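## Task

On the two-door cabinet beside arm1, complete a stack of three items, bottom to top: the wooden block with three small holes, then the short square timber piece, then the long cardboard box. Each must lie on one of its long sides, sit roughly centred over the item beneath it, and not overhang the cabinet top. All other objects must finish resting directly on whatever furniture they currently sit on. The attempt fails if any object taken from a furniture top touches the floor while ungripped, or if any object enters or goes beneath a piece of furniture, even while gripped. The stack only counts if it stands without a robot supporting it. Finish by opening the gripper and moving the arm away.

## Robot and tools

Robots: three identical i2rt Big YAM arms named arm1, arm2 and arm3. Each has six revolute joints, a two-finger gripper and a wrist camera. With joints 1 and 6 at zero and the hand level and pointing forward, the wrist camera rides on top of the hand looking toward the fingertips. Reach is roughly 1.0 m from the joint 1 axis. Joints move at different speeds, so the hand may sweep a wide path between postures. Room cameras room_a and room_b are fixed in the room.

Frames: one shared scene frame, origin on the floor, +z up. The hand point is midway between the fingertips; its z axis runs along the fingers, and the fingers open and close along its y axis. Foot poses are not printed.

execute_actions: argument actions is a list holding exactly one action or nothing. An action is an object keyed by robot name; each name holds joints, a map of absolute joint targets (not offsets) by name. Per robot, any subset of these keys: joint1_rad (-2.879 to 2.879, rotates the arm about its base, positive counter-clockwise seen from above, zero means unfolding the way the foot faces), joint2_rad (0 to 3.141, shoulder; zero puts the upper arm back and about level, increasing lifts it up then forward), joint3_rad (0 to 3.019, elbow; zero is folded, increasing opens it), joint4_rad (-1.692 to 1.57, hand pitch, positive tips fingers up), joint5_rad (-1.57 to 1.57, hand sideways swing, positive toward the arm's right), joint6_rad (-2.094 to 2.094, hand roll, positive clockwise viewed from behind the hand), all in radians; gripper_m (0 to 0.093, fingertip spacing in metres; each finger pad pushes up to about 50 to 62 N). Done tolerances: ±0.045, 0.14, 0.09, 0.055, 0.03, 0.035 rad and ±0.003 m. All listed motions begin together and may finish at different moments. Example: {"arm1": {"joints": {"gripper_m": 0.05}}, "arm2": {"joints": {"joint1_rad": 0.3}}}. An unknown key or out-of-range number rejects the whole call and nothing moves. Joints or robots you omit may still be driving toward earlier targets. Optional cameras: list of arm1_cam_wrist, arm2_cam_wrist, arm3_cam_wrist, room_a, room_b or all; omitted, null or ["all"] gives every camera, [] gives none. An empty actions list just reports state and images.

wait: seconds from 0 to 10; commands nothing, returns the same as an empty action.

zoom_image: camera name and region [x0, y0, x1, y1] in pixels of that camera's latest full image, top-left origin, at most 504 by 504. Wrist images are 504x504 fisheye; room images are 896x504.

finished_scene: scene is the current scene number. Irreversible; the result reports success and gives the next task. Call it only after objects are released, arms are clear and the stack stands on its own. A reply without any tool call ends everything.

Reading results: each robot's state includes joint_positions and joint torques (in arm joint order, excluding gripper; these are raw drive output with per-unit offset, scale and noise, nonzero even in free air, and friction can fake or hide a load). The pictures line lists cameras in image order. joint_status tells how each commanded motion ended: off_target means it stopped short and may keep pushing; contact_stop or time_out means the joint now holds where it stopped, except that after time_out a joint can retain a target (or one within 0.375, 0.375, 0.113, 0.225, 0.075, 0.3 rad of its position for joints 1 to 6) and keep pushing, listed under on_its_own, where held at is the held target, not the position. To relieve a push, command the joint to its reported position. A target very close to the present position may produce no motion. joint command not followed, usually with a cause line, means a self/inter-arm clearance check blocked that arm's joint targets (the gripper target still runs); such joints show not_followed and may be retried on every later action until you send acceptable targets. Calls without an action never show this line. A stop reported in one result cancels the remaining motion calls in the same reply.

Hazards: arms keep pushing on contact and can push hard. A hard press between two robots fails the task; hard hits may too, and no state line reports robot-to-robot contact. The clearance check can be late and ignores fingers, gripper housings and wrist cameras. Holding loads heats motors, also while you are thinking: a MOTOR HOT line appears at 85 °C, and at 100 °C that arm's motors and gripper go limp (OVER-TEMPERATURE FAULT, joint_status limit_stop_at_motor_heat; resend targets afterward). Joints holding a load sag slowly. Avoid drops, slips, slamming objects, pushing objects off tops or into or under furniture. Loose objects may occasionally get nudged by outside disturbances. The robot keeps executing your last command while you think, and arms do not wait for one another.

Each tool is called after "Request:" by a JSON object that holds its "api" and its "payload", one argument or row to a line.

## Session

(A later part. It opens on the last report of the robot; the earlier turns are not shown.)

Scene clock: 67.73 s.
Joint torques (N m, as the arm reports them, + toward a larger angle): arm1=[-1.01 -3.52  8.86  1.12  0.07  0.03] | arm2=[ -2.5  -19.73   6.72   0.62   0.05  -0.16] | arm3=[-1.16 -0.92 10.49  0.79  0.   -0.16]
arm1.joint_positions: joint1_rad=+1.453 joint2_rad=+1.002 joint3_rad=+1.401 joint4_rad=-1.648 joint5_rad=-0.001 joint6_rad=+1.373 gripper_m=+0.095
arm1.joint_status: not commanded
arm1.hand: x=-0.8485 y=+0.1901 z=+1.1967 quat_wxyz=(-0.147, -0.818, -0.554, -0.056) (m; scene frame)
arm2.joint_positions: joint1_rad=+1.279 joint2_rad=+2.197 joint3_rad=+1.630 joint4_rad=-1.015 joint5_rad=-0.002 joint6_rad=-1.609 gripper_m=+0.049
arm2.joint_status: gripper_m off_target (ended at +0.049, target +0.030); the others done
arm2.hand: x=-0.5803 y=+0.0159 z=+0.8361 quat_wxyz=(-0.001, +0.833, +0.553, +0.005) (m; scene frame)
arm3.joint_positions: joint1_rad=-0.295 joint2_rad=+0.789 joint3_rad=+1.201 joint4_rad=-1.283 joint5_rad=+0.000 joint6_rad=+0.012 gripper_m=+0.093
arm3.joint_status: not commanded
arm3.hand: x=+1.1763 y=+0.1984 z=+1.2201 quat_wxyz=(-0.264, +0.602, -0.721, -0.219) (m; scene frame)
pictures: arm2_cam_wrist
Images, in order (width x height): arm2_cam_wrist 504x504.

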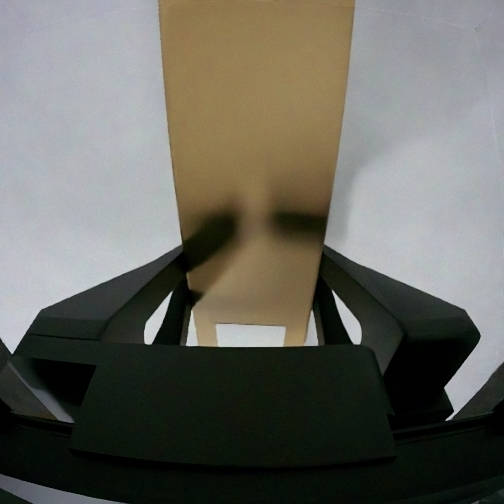

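Request:
{"api": "execute_actions", "payload": {
  "actions": [
    {"arm2":{"joints":{"joint2_rad":2.25,"joint4_rad":-0.985,"gripper_m":0.03}}}
  ],
  "cameras": ["arm2_cam_wrist"]
}}

Scene clock: 73.07 s.
Joint torques (N m, as the arm reports them, + toward a larger angle): arm1=[-1.   -3.49  8.86  1.12  0.07  0.04] | arm2=[ -2.64 -16.28   6.72   1.35   0.05  -0.16] | arm3=[-1.23 -0.88 10.51  0.78  0.01 -0.15]
arm1.joint_positions: joint1_rad=+1.453 joint2_rad=+1.002 joint3_rad=+1.401 joint4_rad=-1.648 joint5_rad=-0.001 joint6_rad=+1.373 gripper_m=+0.095
arm1.joint_status: not commanded
arm1.hand: x=-0.8485 y=+0.1901 z=+1.1967 quat_wxyz=(-0.147, -0.818, -0.554, -0.056) (m; scene frame)
arm2.joint_positions: joint1_rad=+1.279 joint2_rad=+2.198 joint3_rad=+1.630 joint4_rad=-1.008 joint5_rad=-0.002 joint6_rad=-1.609 gripper_m=+0.049
arm2.joint_status: gripper_m off_target (ended at +0.049, target +0.030); the others done
arm2.hand: x=-0.5817 y=+0.0165 z=+0.8354 quat_wxyz=(-0.003, +0.833, +0.553, +0.004) (m; scene frame)
arm3.joint_positions: joint1_rad=-0.295 joint2_rad=+0.789 joint3_rad=+1.201 joint4_rad=-1.283 joint5_rad=+0.000 joint6_rad=+0.012 gripper_m=+0.093
arm3.joint_status: not commanded
arm3.hand: x=+1.1763 y=+0.1984 z=+1.2201 quat_wxyz=(-0.264, +0.602, -0.721, -0.219) (m; scene frame)
pictures: arm2_cam_wrist
Images, in order (width x height): arm2_cam_wrist 504x504.

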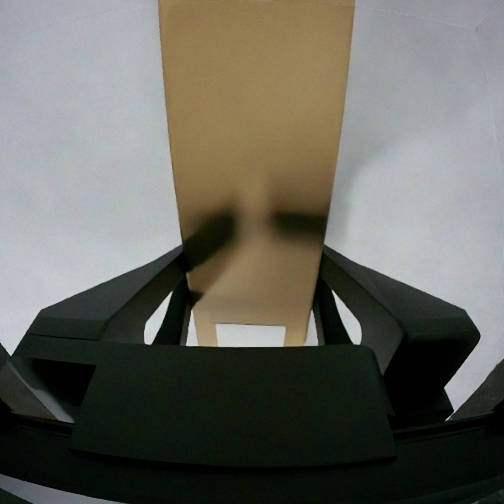

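Contact detected. Release.

Request:
{"api": "execute_actions", "payload": {
  "actions": [
    {"arm2":{"joints":{"joint2_rad":2.19,"joint4_rad":-1.01,"gripper_m":0.093}}}
  ],
  "cameras": ["arm2_cam_wrist"]
}}

Request:
{"api": "execute_actions", "payload": {
  "actions": [
    {"arm2":{"joints":{"joint2_rad":1.75,"joint3_rad":1.55,"joint4_rad":-1.35}}}
  ],
  "cameras": ["arm2_cam_wrist","arm1_cam_wrist","room_b"]
}}

Scene clock: 73.93 s.
Joint torques (N m, as the arm reports them, + toward a larger angle): arm1=[-1.04 -3.52  8.86  1.12  0.07  0.03] | arm2=[ -3.02 -21.5    6.79   0.21   0.05  -0.15] | arm3=[-1.15 -0.89 10.5   0.8   0.01 -0.15]
arm1.joint_positions: joint1_rad=+1.453 joint2_rad=+1.002 joint3_rad=+1.401 joint4_rad=-1.648 joint5_rad=-0.001 joint6_rad=+1.373 gripper_m=+0.095
arm1.joint_status: not commanded
arm1.hand: x=-0.8485 y=+0.1901 z=+1.1967 quat_wxyz=(-0.147, -0.818, -0.554, -0.056) (m; scene frame)
arm2.joint_positions: joint1_rad=+1.279 joint2_rad=+2.198 joint3_rad=+1.630 joint4_rad=-1.008 joint5_rad=-0.002 joint6_rad=-1.609 gripper_m=+0.093
arm2.joint_status: all done
arm2.hand: x=-0.5817 y=+0.0165 z=+0.8354 quat_wxyz=(-0.003, +0.833, +0.553, +0.004) (m; scene frame)
arm3.joint_positions: joint1_rad=-0.295 joint2_rad=+0.789 joint3_rad=+1.201 joint4_rad=-1.283 joint5_rad=+0.000 joint6_rad=+0.012 gripper_m=+0.093
arm3.joint_status: not commanded
arm3.hand: x=+1.1763 y=+0.1984 z=+1.2201 quat_wxyz=(-0.264, +0.602, -0.721, -0.219) (m; scene frame)
pictures: arm2_cam_wrist
Images, in order (width x height): arm2_cam_wrist 504x504.

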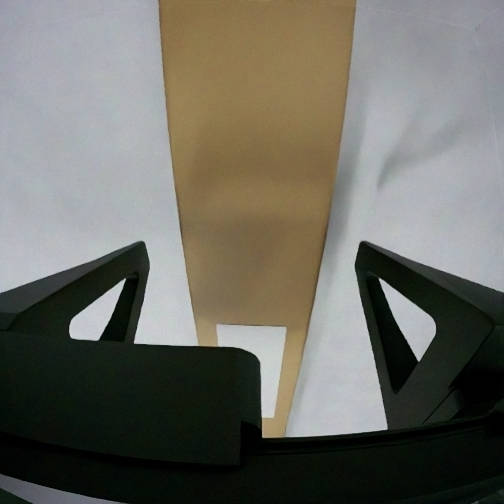

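Scene clock: 75.37 s.
Joint torques (N m, as the arm reports them, + toward a larger angle): arm1=[-1.01 -3.51  8.86  1.12  0.07  0.04] | arm2=[ -2.87 -14.44   7.91  -0.19   0.04  -0.14] | arm3=[-1.22 -0.89 10.48  0.78  0.01 -0.16]
arm1.joint_positions: joint1_rad=+1.453 joint2_rad=+1.002 joint3_rad=+1.401 joint4_rad=-1.648 joint5_rad=-0.001 joint6_rad=+1.373 gripper_m=+0.095
arm1.joint_status: not commanded
arm1.hand: x=-0.8485 y=+0.1901 z=+1.1967 quat_wxyz=(-0.147, -0.818, -0.554, -0.056) (m; scene frame)
arm2.joint_positions: joint1_rad=+1.279 joint2_rad=+1.735 joint3_rad=+1.544 joint4_rad=-1.340 joint5_rad=-0.002 joint6_rad=-1.609 gripper_m=+0.093
arm2.joint_status: all done
arm2.hand: x=-0.5051 y=-0.0223 z=+1.0640 quat_wxyz=(-0.023, +0.833, +0.553, -0.008) (m; scene frame)
arm3.joint_positions: joint1_rad=-0.295 joint2_rad=+0.789 joint3_rad=+1.201 joint4_rad=-1.283 joint5_rad=+0.000 joint6_rad=+0.012 gripper_m=+0.093
arm3.joint_status: not commanded
arm3.hand: x=+1.1763 y=+0.1984 z=+1.2201 quat_wxyz=(-0.264, +0.602, -0.721, -0.219) (m; scene frame)
pictures: arm1_cam_wrist, arm2_cam_wrist, room_b
Images, in order (width x height): arm1_cam_wrist 504x504, arm2_cam_wrist 504x504, room_b 896x504.

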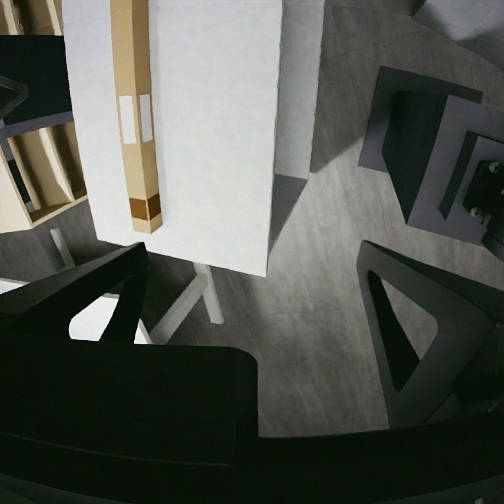

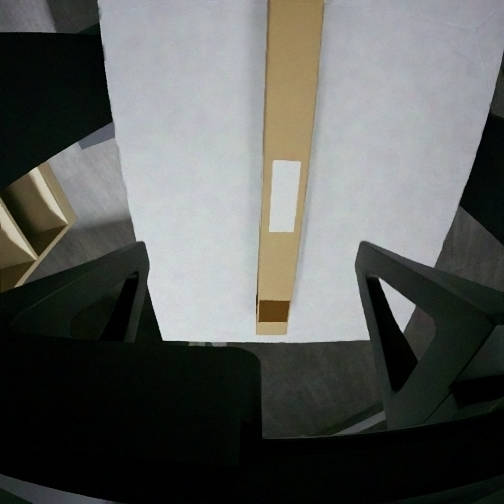

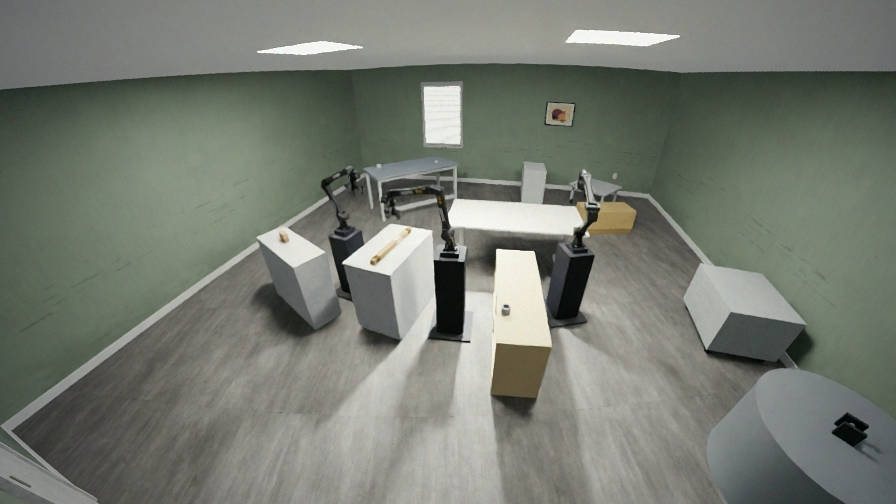

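Request:
{"api": "execute_actions", "payload": {
  "actions": [
    {"arm2":{"joints":{"joint1_rad":-0.2,"joint2_rad":1.2,"joint3_rad":1.3}},"arm1":{"joints":{"joint1_rad":1.47,"joint2_rad":2.005,"joint3_rad":1.885,"joint4_rad":-1.435,"joint6_rad":1.415}}}
  ],
  "cameras": ["arm1_cam_wrist","room_a","room_b"]
}}

Scene clock: 78.60 s.
Joint torques (N m, as the arm reports them, + toward a larger angle): arm1=[  0.12 -19.98  11.89   0.54   0.07   0.07] | arm2=[-1.96 -7.21  7.4   0.5  -0.02 -0.12] | arm3=[-1.16 -0.93 10.5   0.8   0.   -0.16]
arm1.joint_positions: joint1_rad=+1.461 joint2_rad=+2.014 joint3_rad=+1.852 joint4_rad=-1.437 joint5_rad=-0.001 joint6_rad=+1.398 gripper_m=+0.095
arm1.joint_status: all done
arm1.hand: x=-0.5892 y=+0.0218 z=+0.9290 quat_wxyz=(+0.014, -0.833, -0.552, +0.012) (m; scene frame)
arm2.joint_positions: joint1_rad=-0.200 joint2_rad=+1.190 joint3_rad=+1.312 joint4_rad=-1.341 joint5_rad=-0.001 joint6_rad=-1.609 gripper_m=+0.093
arm2.joint_status: all done
arm2.hand: x=+0.1185 y=+0.1334 z=+1.2135 quat_wxyz=(-0.179, +0.972, -0.150, +0.031) (m; scene frame)
arm3.joint_positions: joint1_rad=-0.295 joint2_rad=+0.789 joint3_rad=+1.201 joint4_rad=-1.283 joint5_rad=+0.000 joint6_rad=+0.012 gripper_m=+0.093
arm3.joint_status: not commanded
arm3.hand: x=+1.1763 y=+0.1984 z=+1.2201 quat_wxyz=(-0.264, +0.602, -0.721, -0.219) (m; scene frame)
pictures: arm1_cam_wrist, room_a, room_b
Images, in order (width x height): arm1_cam_wrist 504x504, room_a 896x504, room_b 896x504.

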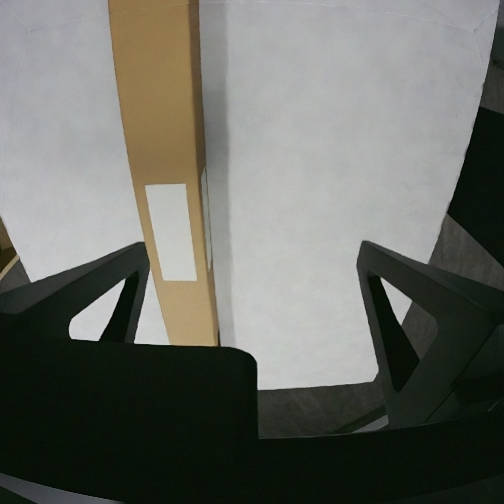

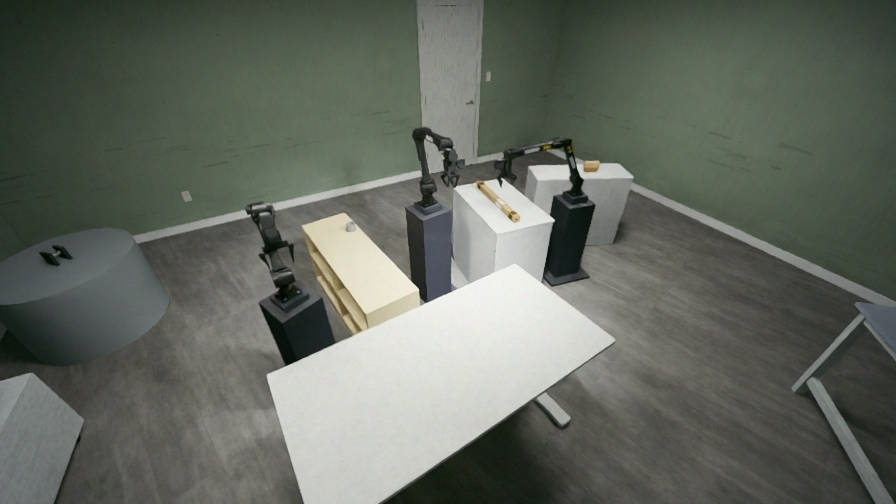

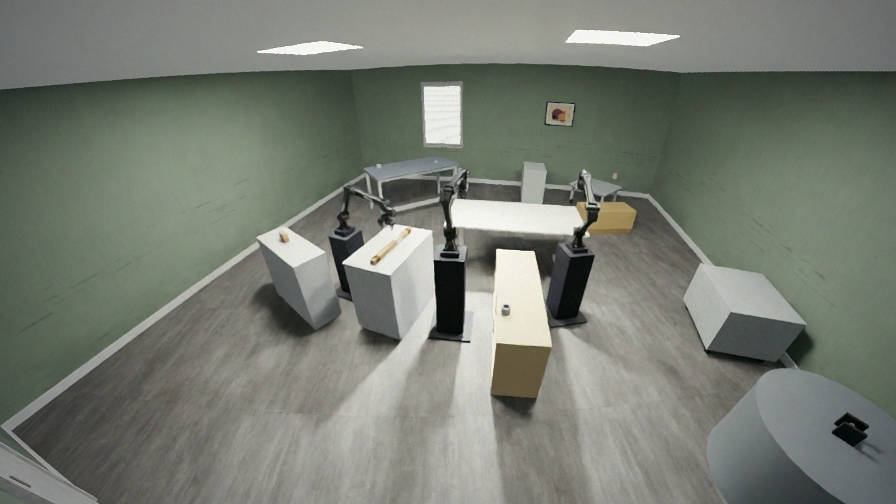

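Request:
{"api": "execute_actions", "payload": {
  "actions": []
}}

Scene clock: 80.03 s.
Joint torques (N m, as the arm reports them, + toward a larger angle): arm1=[  0.11 -19.88  11.96   0.53   0.07   0.06] | arm2=[-1.83 -7.32  7.38  0.49 -0.02 -0.11] | arm3=[-1.21 -0.87 10.5   0.78  0.01 -0.15]
arm1.joint_positions: joint1_rad=+1.461 joint2_rad=+2.014 joint3_rad=+1.852 joint4_rad=-1.437 joint5_rad=-0.001 joint6_rad=+1.398 gripper_m=+0.095
arm1.joint_status: all done
arm1.hand: x=-0.5892 y=+0.0218 z=+0.9290 quat_wxyz=(+0.014, -0.833, -0.552, +0.012) (m; scene frame)
arm2.joint_positions: joint1_rad=-0.200 joint2_rad=+1.190 joint3_rad=+1.312 joint4_rad=-1.341 joint5_rad=-0.001 joint6_rad=-1.609 gripper_m=+0.093
arm2.joint_status: all done
arm2.hand: x=+0.1185 y=+0.1334 z=+1.2135 quat_wxyz=(-0.179, +0.972, -0.150, +0.031) (m; scene frame)
arm3.joint_positions: joint1_rad=-0.295 joint2_rad=+0.789 joint3_rad=+1.201 joint4_rad=-1.283 joint5_rad=+0.000 joint6_rad=+0.012 gripper_m=+0.093
arm3.joint_status: not commanded
arm3.hand: x=+1.1763 y=+0.1984 z=+1.2201 quat_wxyz=(-0.264, +0.602, -0.721, -0.219) (m; scene frame)
pictures: arm1_cam_wrist, arm2_cam_wrist, arm3_cam_wrist, room_a, room_b
Images, in order (width x height): arm1_cam_wrist 504x504, arm2_cam_wrist 504x504, arm3_cam_wrist 504x504, room_a 896x504, room_b 896x504.

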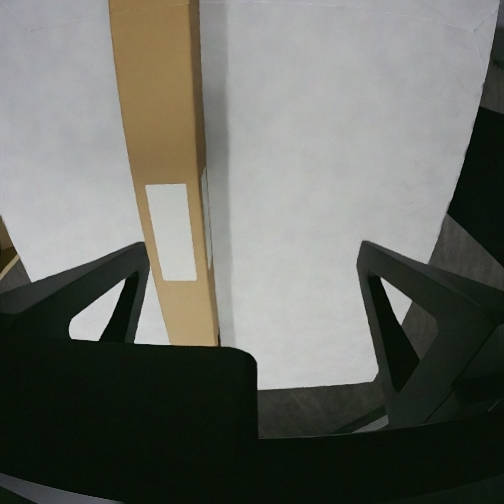

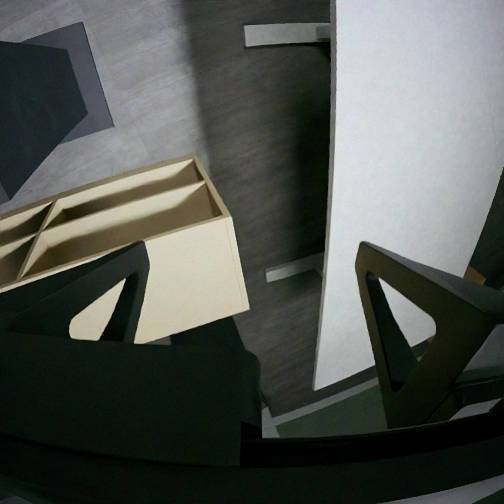

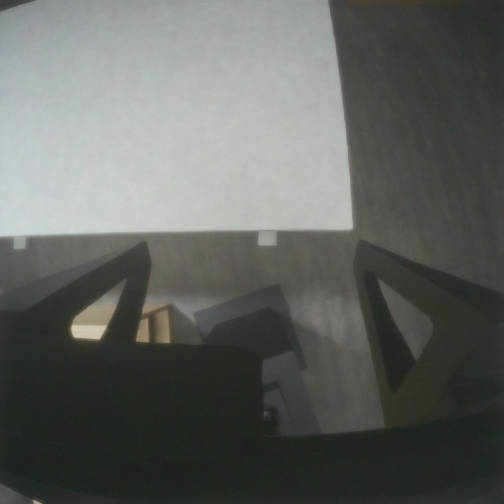

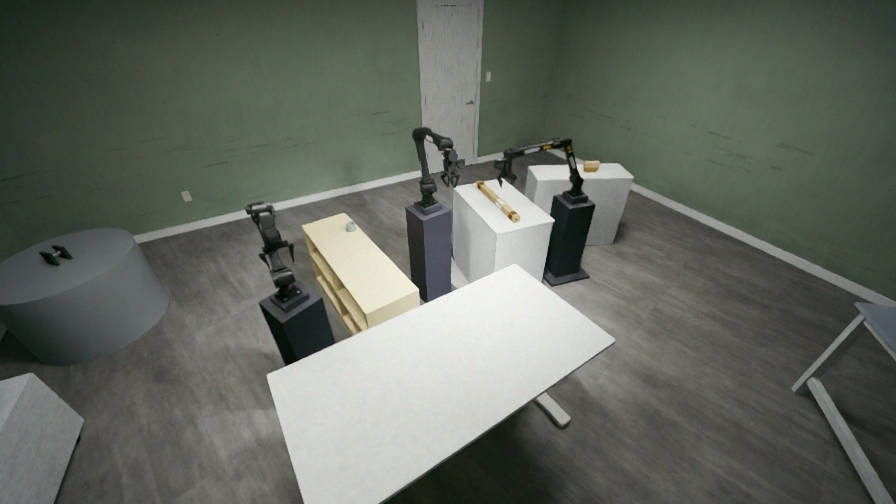

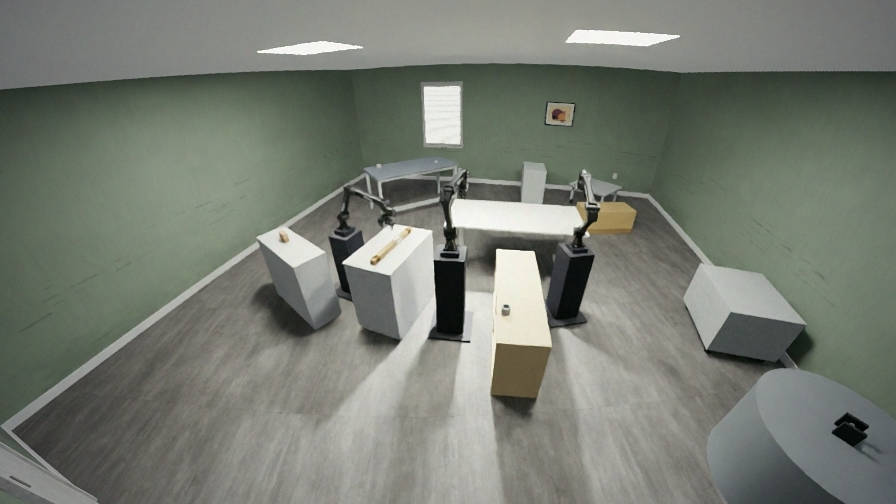

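Request:
{"api": "execute_actions", "payload": {
  "actions": [
    {"arm1":{"joints":{"joint1_rad":1.479,"joint2_rad":2.21,"joint3_rad":2.19,"joint4_rad":-1.56}}}
  ],
  "cameras": ["arm1_cam_wrist"]
}}

Scene clock: 83.70 s.
Joint torques (N m, as the arm reports them, + toward a larger angle): arm1=[  0.12 -23.27  13.75  -0.01   0.07   0.06] | arm2=[-1.92 -7.36  7.33  0.49 -0.02 -0.12] | arm3=[-1.16 -0.89 10.49  0.8   0.   -0.15]
arm1.joint_positions: joint1_rad=+1.472 joint2_rad=+2.230 joint3_rad=+2.137 joint4_rad=-1.552 joint5_rad=-0.001 joint6_rad=+1.399 gripper_m=+0.095
arm1.joint_status: all done
arm1.hand: x=-0.5403 y=-0.0011 z=+0.9003 quat_wxyz=(+0.035, -0.830, -0.556, +0.021) (m; scene frame)
arm2.joint_positions: joint1_rad=-0.200 joint2_rad=+1.190 joint3_rad=+1.312 joint4_rad=-1.341 joint5_rad=-0.001 joint6_rad=-1.609 gripper_m=+0.093
arm2.joint_status: not commanded
arm2.hand: x=+0.1185 y=+0.1334 z=+1.2135 quat_wxyz=(-0.179, +0.972, -0.150, +0.031) (m; scene frame)
arm3.joint_positions: joint1_rad=-0.295 joint2_rad=+0.789 joint3_rad=+1.201 joint4_rad=-1.283 joint5_rad=+0.000 joint6_rad=+0.012 gripper_m=+0.093
arm3.joint_status: not commanded
arm3.hand: x=+1.1763 y=+0.1984 z=+1.2201 quat_wxyz=(-0.264, +0.602, -0.721, -0.219) (m; scene frame)
pictures: arm1_cam_wrist
Images, in order (width x height): arm1_cam_wrist 504x504.

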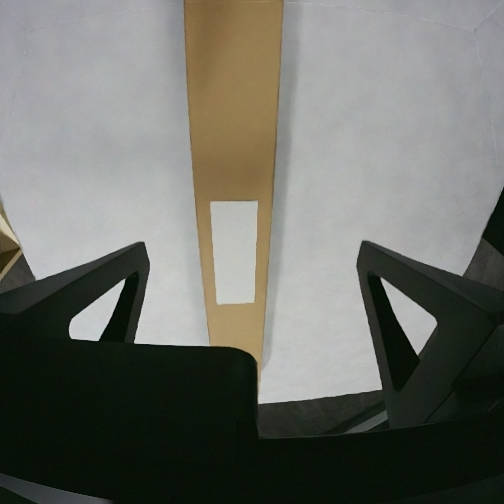

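Request:
{"api": "execute_actions", "payload": {
  "actions": [
    {"arm1":{"joints":{"joint1_rad":1.438,"joint2_rad":2.265,"joint3_rad":2.15,"joint4_rad":-1.43,"joint6_rad":1.36}}}
  ],
  "cameras": ["arm1_cam_wrist","room_a","room_b"]
}}

Scene clock: 85.90 s.
Joint torques (N m, as the arm reports them, + toward a larger angle): arm1=[ -0.28 -22.38  10.34   0.99   0.06  -0.24] | arm2=[-2.01 -7.45  7.39  0.59 -0.01 -0.12] | arm3=[-1.15 -0.87 10.5   0.78  0.   -0.15]
arm1.joint_positions: joint1_rad=+1.438 joint2_rad=+2.267 joint3_rad=+2.137 joint4_rad=-1.440 joint5_rad=-0.001 joint6_rad=+1.377 gripper_m=+0.095
arm1.joint_status: all done
arm1.hand: x=-0.5312 y=-0.0350 z=+0.8747 quat_wxyz=(+0.001, -0.834, -0.552, +0.006) (m; scene frame)
arm2.joint_positions: joint1_rad=-0.200 joint2_rad=+1.190 joint3_rad=+1.312 joint4_rad=-1.341 joint5_rad=-0.001 joint6_rad=-1.609 gripper_m=+0.093
arm2.joint_status: not commanded
arm2.hand: x=+0.1185 y=+0.1334 z=+1.2135 quat_wxyz=(-0.179, +0.972, -0.150, +0.031) (m; scene frame)
arm3.joint_positions: joint1_rad=-0.295 joint2_rad=+0.789 joint3_rad=+1.201 joint4_rad=-1.283 joint5_rad=+0.000 joint6_rad=+0.012 gripper_m=+0.093
arm3.joint_status: not commanded
arm3.hand: x=+1.1763 y=+0.1984 z=+1.2201 quat_wxyz=(-0.264, +0.602, -0.721, -0.219) (m; scene frame)
pictures: arm1_cam_wrist, room_a, room_b
Images, in order (width x height): arm1_cam_wrist 504x504, room_a 896x504, room_b 896x504.

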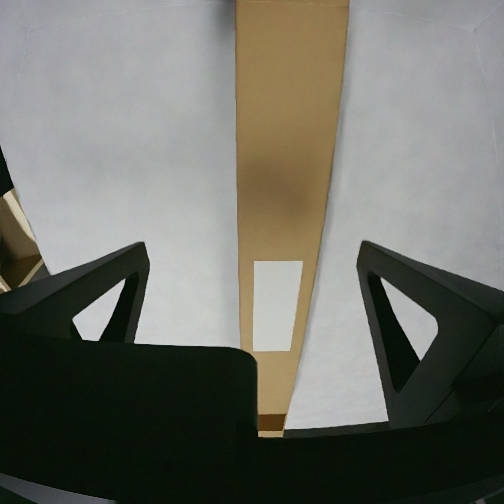

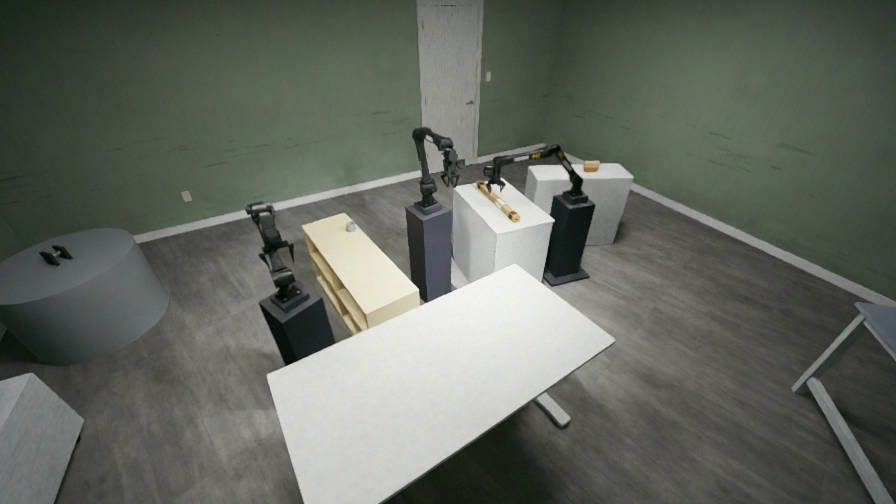

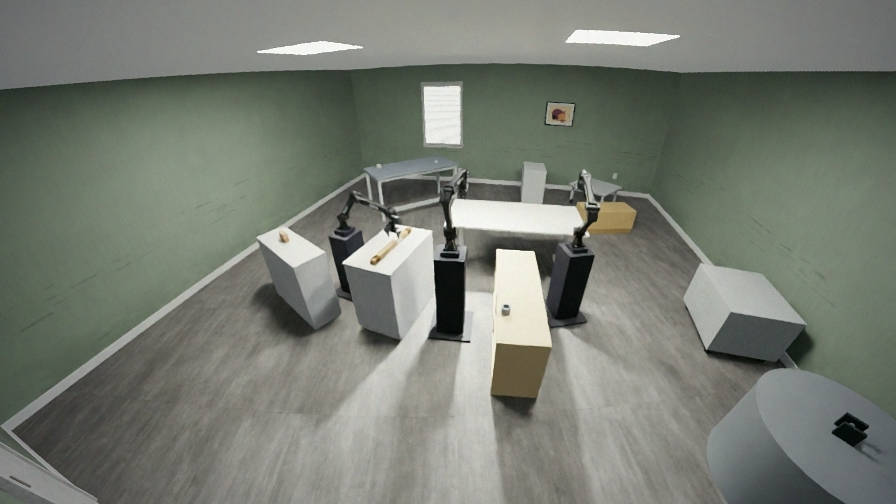

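Request:
{"api": "zoom_image", "payload": {
  "camera": "room_a",
  "region": [440,130,640,250]
}}

Request:
{"api": "zoom_image", "payload": {
  "camera": "room_b",
  "region": [240,170,460,300]
}}

Region (440, 130, 640, 250) of room_a's 896x504 image, scaled by 2.520, with more detail than that image has; it fills the top 302 rows of this view, and the rest is white.

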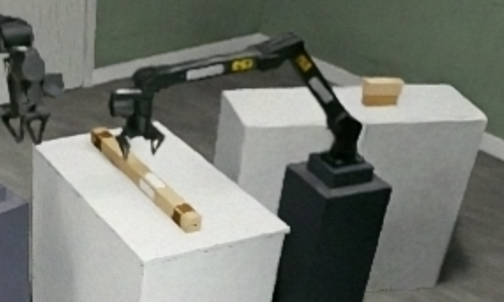

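Region (240, 170, 460, 300) of room_b's 896x504 image, scaled by 2.291, with more detail than that image has; it fills the top 298 rows of this view, and the rest is white.

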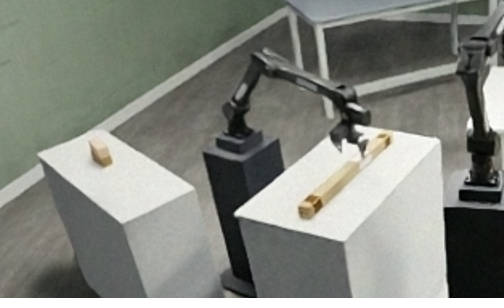

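Request:
{"api": "execute_actions", "payload": {
  "actions": [
    {"arm1":{"joints":{"joint1_rad":1.434,"joint2_rad":2.25,"joint3_rad":2.015,"joint4_rad":-1.33}}}
  ],
  "cameras": ["arm1_cam_wrist"]
}}

Scene clock: 88.80 s.
Joint torques (N m, as the arm reports them, + toward a larger angle): arm1=[ -0.86 -22.68   9.3    0.93   0.07  -0.22] | arm2=[-1.7  -7.33  7.43  0.5  -0.02 -0.12] | arm3=[-1.18 -0.84 10.5   0.79  0.   -0.16]
arm1.joint_positions: joint1_rad=+1.438 joint2_rad=+2.261 joint3_rad=+2.012 joint4_rad=-1.339 joint5_rad=-0.001 joint6_rad=+1.377 gripper_m=+0.095
arm1.joint_status: all done
arm1.hand: x=-0.5438 y=-0.0271 z=+0.8322 quat_wxyz=(+0.009, -0.834, -0.552, +0.009) (m; scene frame)
arm2.joint_positions: joint1_rad=-0.200 joint2_rad=+1.190 joint3_rad=+1.312 joint4_rad=-1.341 joint5_rad=-0.001 joint6_rad=-1.609 gripper_m=+0.093
arm2.joint_status: not commanded
arm2.hand: x=+0.1185 y=+0.1334 z=+1.2135 quat_wxyz=(-0.179, +0.972, -0.150, +0.031) (m; scene frame)
arm3.joint_positions: joint1_rad=-0.295 joint2_rad=+0.789 joint3_rad=+1.201 joint4_rad=-1.283 joint5_rad=+0.000 joint6_rad=+0.012 gripper_m=+0.093
arm3.joint_status: not commanded
arm3.hand: x=+1.1763 y=+0.1984 z=+1.2201 quat_wxyz=(-0.264, +0.602, -0.721, -0.219) (m; scene frame)
pictures: arm1_cam_wrist
Images, in order (width x height): arm1_cam_wrist 504x504.

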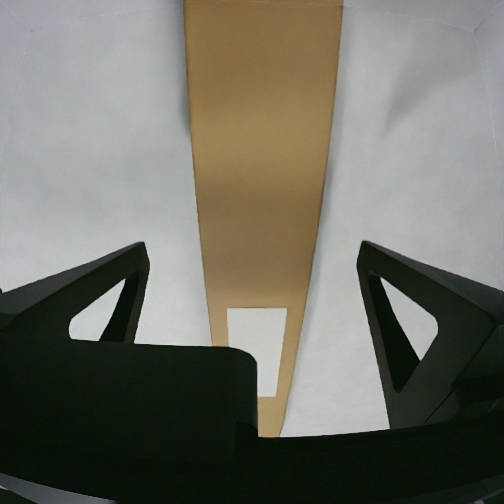

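Centred. Close.

Request:
{"api": "execute_actions", "payload": {
  "actions": [
    {"arm1":{"joints":{"gripper_m":0.03}}}
  ],
  "cameras": ["arm1_cam_wrist"]
}}

Scene clock: 89.53 s.
Joint torques (N m, as the arm reports them, + toward a larger angle): arm1=[ -0.9  -22.36   9.17   0.89   0.06  -0.21] | arm2=[-1.68 -7.21  7.43  0.54 -0.01 -0.12] | arm3=[-1.19 -0.89 10.51  0.8   0.   -0.16]
arm1.joint_positions: joint1_rad=+1.438 joint2_rad=+2.261 joint3_rad=+2.012 joint4_rad=-1.338 joint5_rad=-0.001 joint6_rad=+1.376 gripper_m=+0.047
arm1.joint_status: gripper_m off_target (ended at +0.047, target +0.030)
arm1.hand: x=-0.5435 y=-0.0273 z=+0.8322 quat_wxyz=(+0.008, -0.834, -0.552, +0.009) (m; scene frame)
arm2.joint_positions: joint1_rad=-0.200 joint2_rad=+1.190 joint3_rad=+1.312 joint4_rad=-1.341 joint5_rad=-0.001 joint6_rad=-1.609 gripper_m=+0.093
arm2.joint_status: not commanded
arm2.hand: x=+0.1185 y=+0.1334 z=+1.2135 quat_wxyz=(-0.179, +0.972, -0.150, +0.031) (m; scene frame)
arm3.joint_positions: joint1_rad=-0.295 joint2_rad=+0.789 joint3_rad=+1.201 joint4_rad=-1.283 joint5_rad=+0.000 joint6_rad=+0.012 gripper_m=+0.093
arm3.joint_status: not commanded
arm3.hand: x=+1.1763 y=+0.1984 z=+1.2201 quat_wxyz=(-0.264, +0.602, -0.721, -0.219) (m; scene frame)
pictures: arm1_cam_wrist
Images, in order (width x height): arm1_cam_wrist 504x504.

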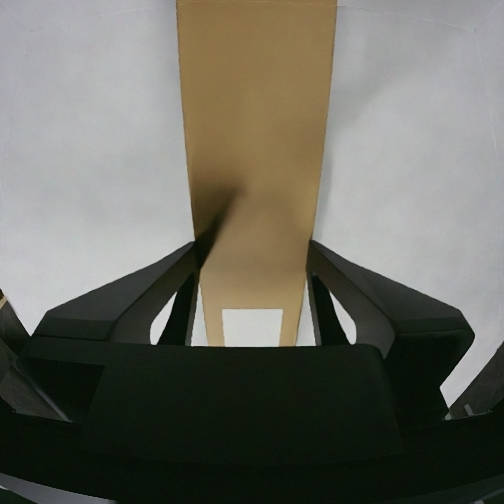

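Request:
{"api": "execute_actions", "payload": {
  "actions": [
    {"arm1":{"joints":{"joint2_rad":1.97,"joint3_rad":2.02,"joint4_rad":-1.6}}}
  ],
  "cameras": ["arm1_cam_wrist","room_b"]
}}

Scene clock: 91.77 s.
Joint torques (N m, as the arm reports them, + toward a larger angle): arm1=[ -0.85 -20.43  10.61   0.26   0.07  -0.21] | arm2=[-1.79 -7.4   7.43  0.53 -0.03 -0.11] | arm3=[-1.15 -0.88 10.5   0.8   0.01 -0.16]
arm1.joint_positions: joint1_rad=+1.438 joint2_rad=+1.987 joint3_rad=+2.004 joint4_rad=-1.595 joint5_rad=-0.001 joint6_rad=+1.376 gripper_m=+0.047
arm1.joint_status: all done
arm1.hand: x=-0.5948 y=+0.0098 z=+1.0028 quat_wxyz=(+0.005, -0.834, -0.552, +0.008) (m; scene frame)
arm2.joint_positions: joint1_rad=-0.200 joint2_rad=+1.190 joint3_rad=+1.312 joint4_rad=-1.341 joint5_rad=-0.001 joint6_rad=-1.609 gripper_m=+0.093
arm2.joint_status: not commanded
arm2.hand: x=+0.1185 y=+0.1334 z=+1.2135 quat_wxyz=(-0.179, +0.972, -0.150, +0.031) (m; scene frame)
arm3.joint_positions: joint1_rad=-0.295 joint2_rad=+0.789 joint3_rad=+1.201 joint4_rad=-1.283 joint5_rad=+0.000 joint6_rad=+0.012 gripper_m=+0.093
arm3.joint_status: not commanded
arm3.hand: x=+1.1763 y=+0.1984 z=+1.2201 quat_wxyz=(-0.264, +0.602, -0.721, -0.219) (m; scene frame)
pictures: arm1_cam_wrist, room_b
Images, in order (width x height): arm1_cam_wrist 504x504, room_b 896x504.

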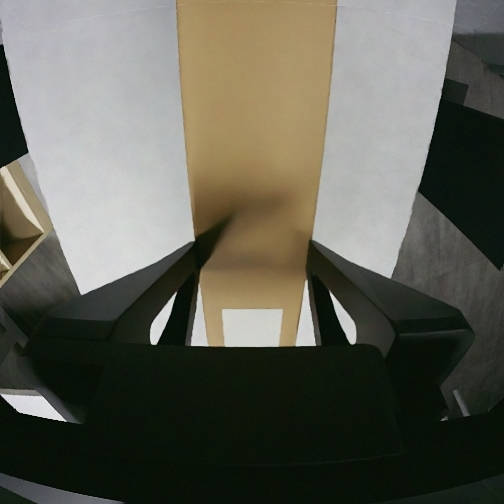

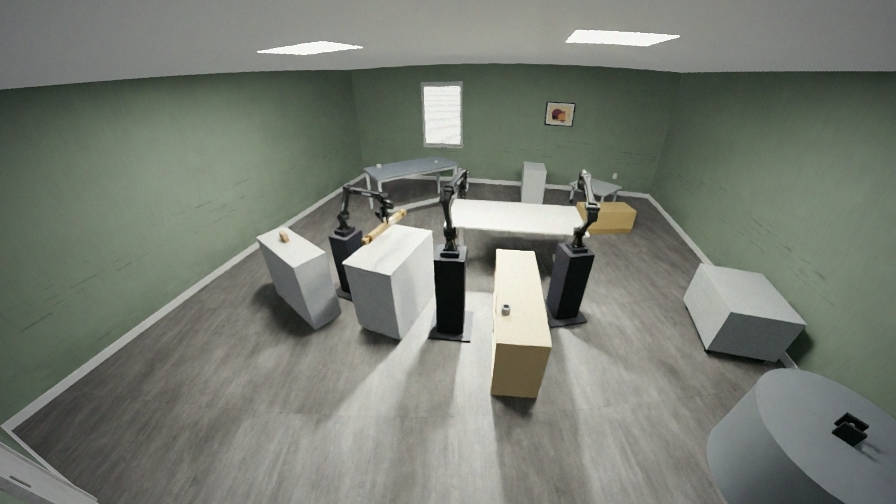

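Request:
{"api": "execute_actions", "payload": {
  "actions": [
    {"arm1":{"joints":{"joint1_rad":-0.841,"joint6_rad":0.99}}}
  ],
  "cameras": ["arm1_cam_wrist","room_a","room_b"]
}}

Scene clock: 94.47 s.
Joint torques (N m, as the arm reports them, + toward a larger angle): arm1=[  0.03 -20.4   10.64   0.34  -0.02  -0.22] | arm2=[-1.8  -7.36  7.42  0.45 -0.03 -0.12] | arm3=[-1.15 -0.91 10.51  0.79  0.   -0.15]
arm1.joint_positions: joint1_rad=-0.845 joint2_rad=+1.990 joint3_rad=+2.004 joint4_rad=-1.595 joint5_rad=+0.001 joint6_rad=+1.006 gripper_m=+0.047
arm1.joint_status: all done
arm1.hand: x=-1.7017 y=+0.1963 z=+1.0133 quat_wxyz=(-0.002, -0.932, +0.363, +0.000) (m; scene frame)
arm2.joint_positions: joint1_rad=-0.200 joint2_rad=+1.190 joint3_rad=+1.312 joint4_rad=-1.341 joint5_rad=-0.001 joint6_rad=-1.609 gripper_m=+0.093
arm2.joint_status: not commanded
arm2.hand: x=+0.1185 y=+0.1334 z=+1.2135 quat_wxyz=(-0.179, +0.972, -0.150, +0.031) (m; scene frame)
arm3.joint_positions: joint1_rad=-0.295 joint2_rad=+0.789 joint3_rad=+1.201 joint4_rad=-1.283 joint5_rad=+0.000 joint6_rad=+0.012 gripper_m=+0.093
arm3.joint_status: not commanded
arm3.hand: x=+1.1763 y=+0.1984 z=+1.2201 quat_wxyz=(-0.264, +0.602, -0.721, -0.219) (m; scene frame)
pictures: arm1_cam_wrist, room_a, room_b
Images, in order (width x height): arm1_cam_wrist 504x504, room_a 896x504, room_b 896x504.

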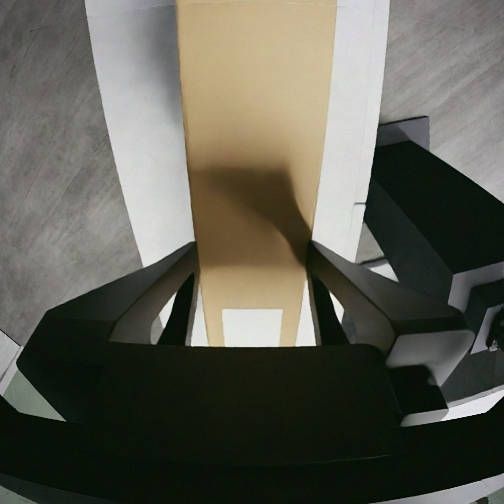

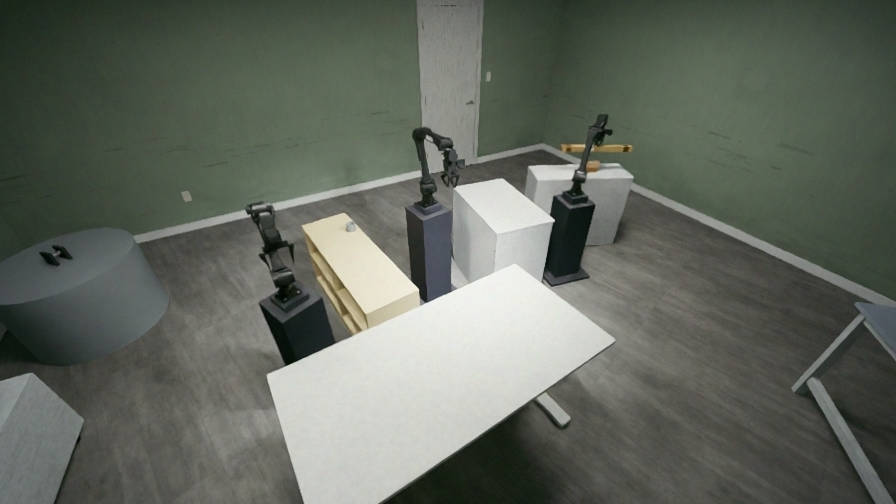

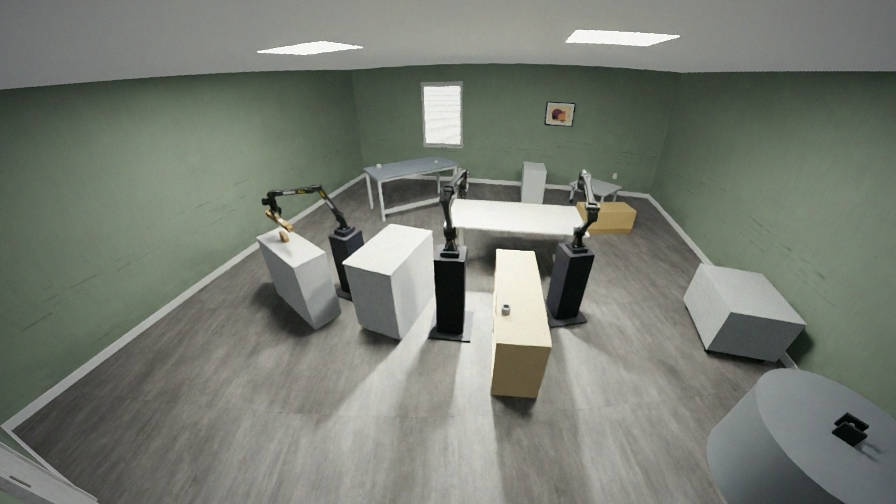

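Request:
{"api": "zoom_image", "payload": {
  "camera": "room_a",
  "region": [510,100,660,200]
}}

Request:
{"api": "zoom_image", "payload": {
  "camera": "room_b",
  "region": [240,170,370,280]
}}

Region (510, 100, 660, 200) of room_a's 896x504 image, scaled by 3.360, with more detail than that image has.

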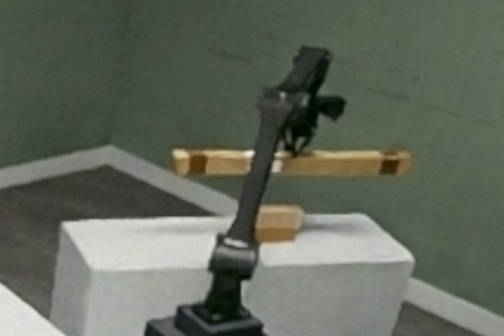

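Region (240, 170, 370, 280) of room_b's 896x504 image, scaled by 3.877, with more detail than that image has; it fills the top 426 rows of this view, and the rest is white.

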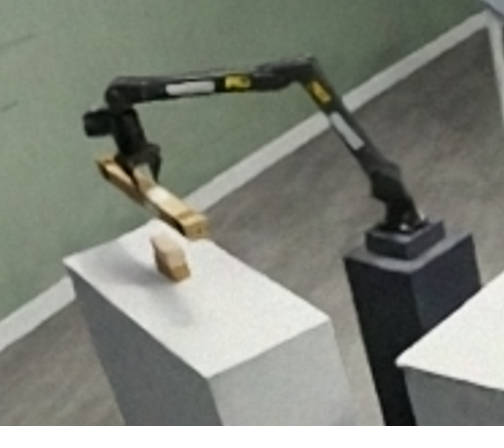

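Request:
{"api": "execute_actions", "payload": {
  "actions": [
    {"arm1":{"joints":{"joint1_rad":-0.836,"joint3_rad":1.79,"joint4_rad":-1.37}}}
  ],
  "cameras": ["arm1_cam_wrist","room_a","room_b"]
}}

Request:
{"api": "zoom_image", "payload": {
  "camera": "room_a",
  "region": [530,120,650,200]
}}

Request:
{"api": "zoom_image", "payload": {
  "camera": "room_b",
  "region": [250,190,340,270]
}}

Scene clock: 98.10 s.
Joint torques (N m, as the arm reports them, + toward a larger angle): arm1=[  0.35 -20.13   9.63   1.04  -0.02  -0.22] | arm2=[-1.86 -7.41  7.38  0.51 -0.02 -0.13] | arm3=[-1.2  -0.97 10.49  0.78  0.   -0.15]
arm1.joint_positions: joint1_rad=-0.845 joint2_rad=+1.986 joint3_rad=+1.784 joint4_rad=-1.379 joint5_rad=+0.001 joint6_rad=+1.006 gripper_m=+0.047
arm1.joint_status: all done
arm1.hand: x=-1.6940 y=+0.1982 z=+0.9323 quat_wxyz=(-0.002, -0.932, +0.363, +0.000) (m; scene frame)
arm2.joint_positions: joint1_rad=-0.200 joint2_rad=+1.190 joint3_rad=+1.312 joint4_rad=-1.341 joint5_rad=-0.001 joint6_rad=-1.609 gripper_m=+0.093
arm2.joint_status: not commanded
arm2.hand: x=+0.1185 y=+0.1334 z=+1.2135 quat_wxyz=(-0.179, +0.972, -0.150, +0.031) (m; scene frame)
arm3.joint_positions: joint1_rad=-0.295 joint2_rad=+0.789 joint3_rad=+1.201 joint4_rad=-1.283 joint5_rad=+0.000 joint6_rad=+0.012 gripper_m=+0.093
arm3.joint_status: not commanded
arm3.hand: x=+1.1763 y=+0.1984 z=+1.2201 quat_wxyz=(-0.264, +0.602, -0.721, -0.219) (m; scene frame)
pictures: arm1_cam_wrist, room_a, room_b
Images, in order (width x height): arm1_cam_wrist 504x504, room_a 896x504, room_b 896x504.

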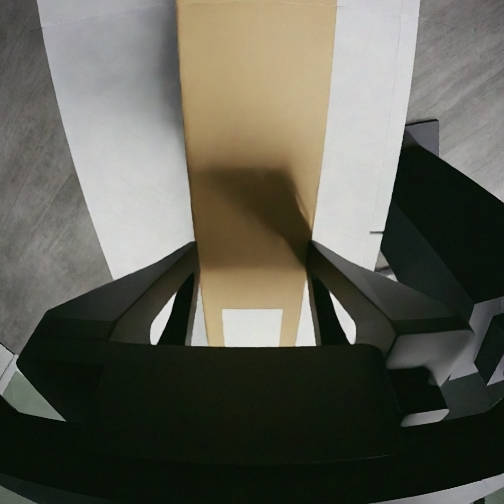

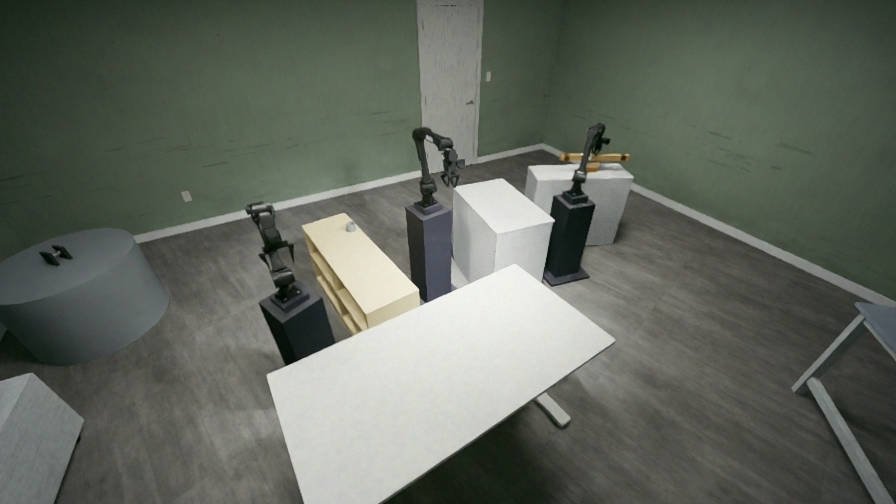

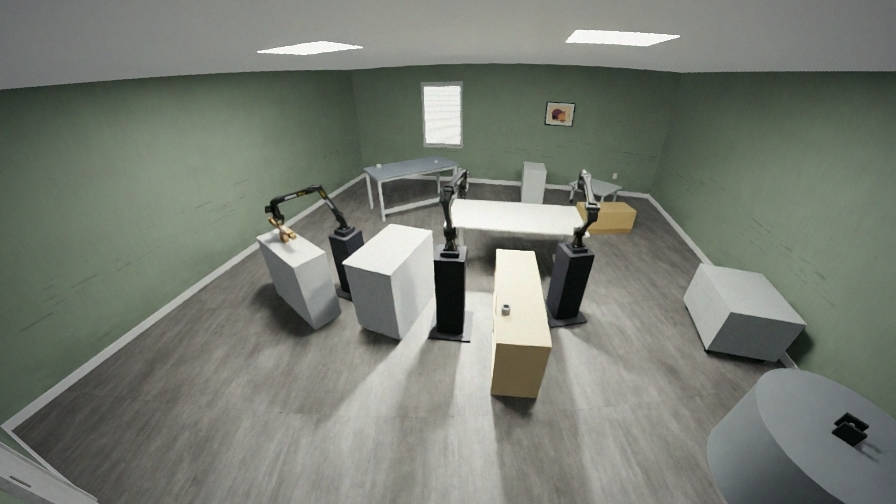

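Region (530, 120, 650, 200) of room_a's 896x504 image, scaled by 4.200, with more detail than that image has.

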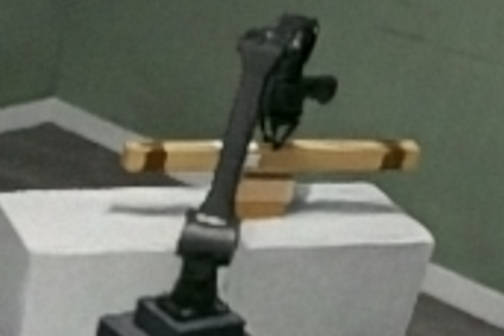

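Region (250, 190, 340, 270) of room_b's 896x504 image, scaled by 5.600, with more detail than that image has.

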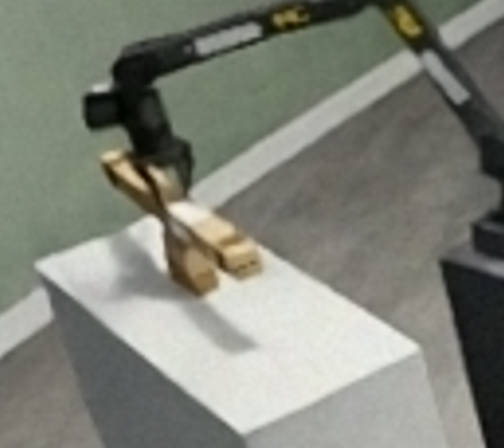

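Request:
{"api": "zoom_image", "payload": {
  "camera": "room_b",
  "region": [262,212,312,252]
}}

Request:
{"api": "zoom_image", "payload": {
  "camera": "room_a",
  "region": [570,140,620,180]
}}

Region (262, 212, 312, 252) of room_b's 896x504 image, scaled by 10.080, with more detail than that image has; it fills the top 403 rows of this view, and the rest is white.

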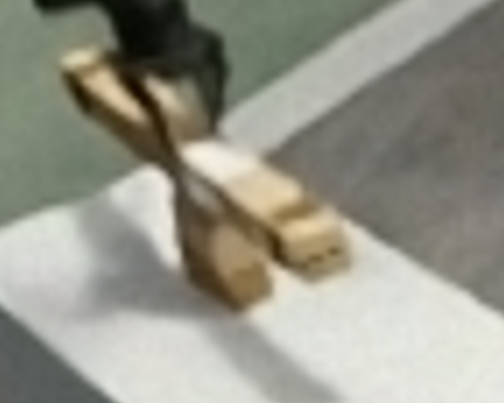

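Region (570, 140, 620, 180) of room_a's 896x504 image, scaled by 10.080, with more detail than that image has; it fills the top 403 rows of this view, and the rest is white.

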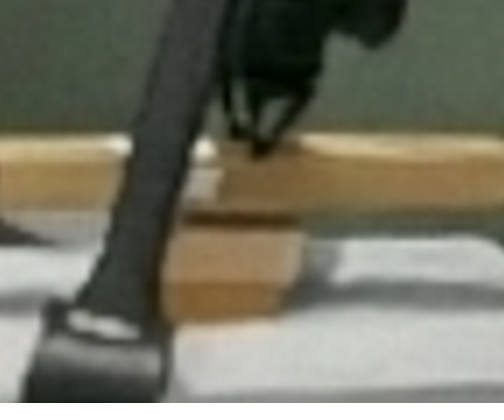

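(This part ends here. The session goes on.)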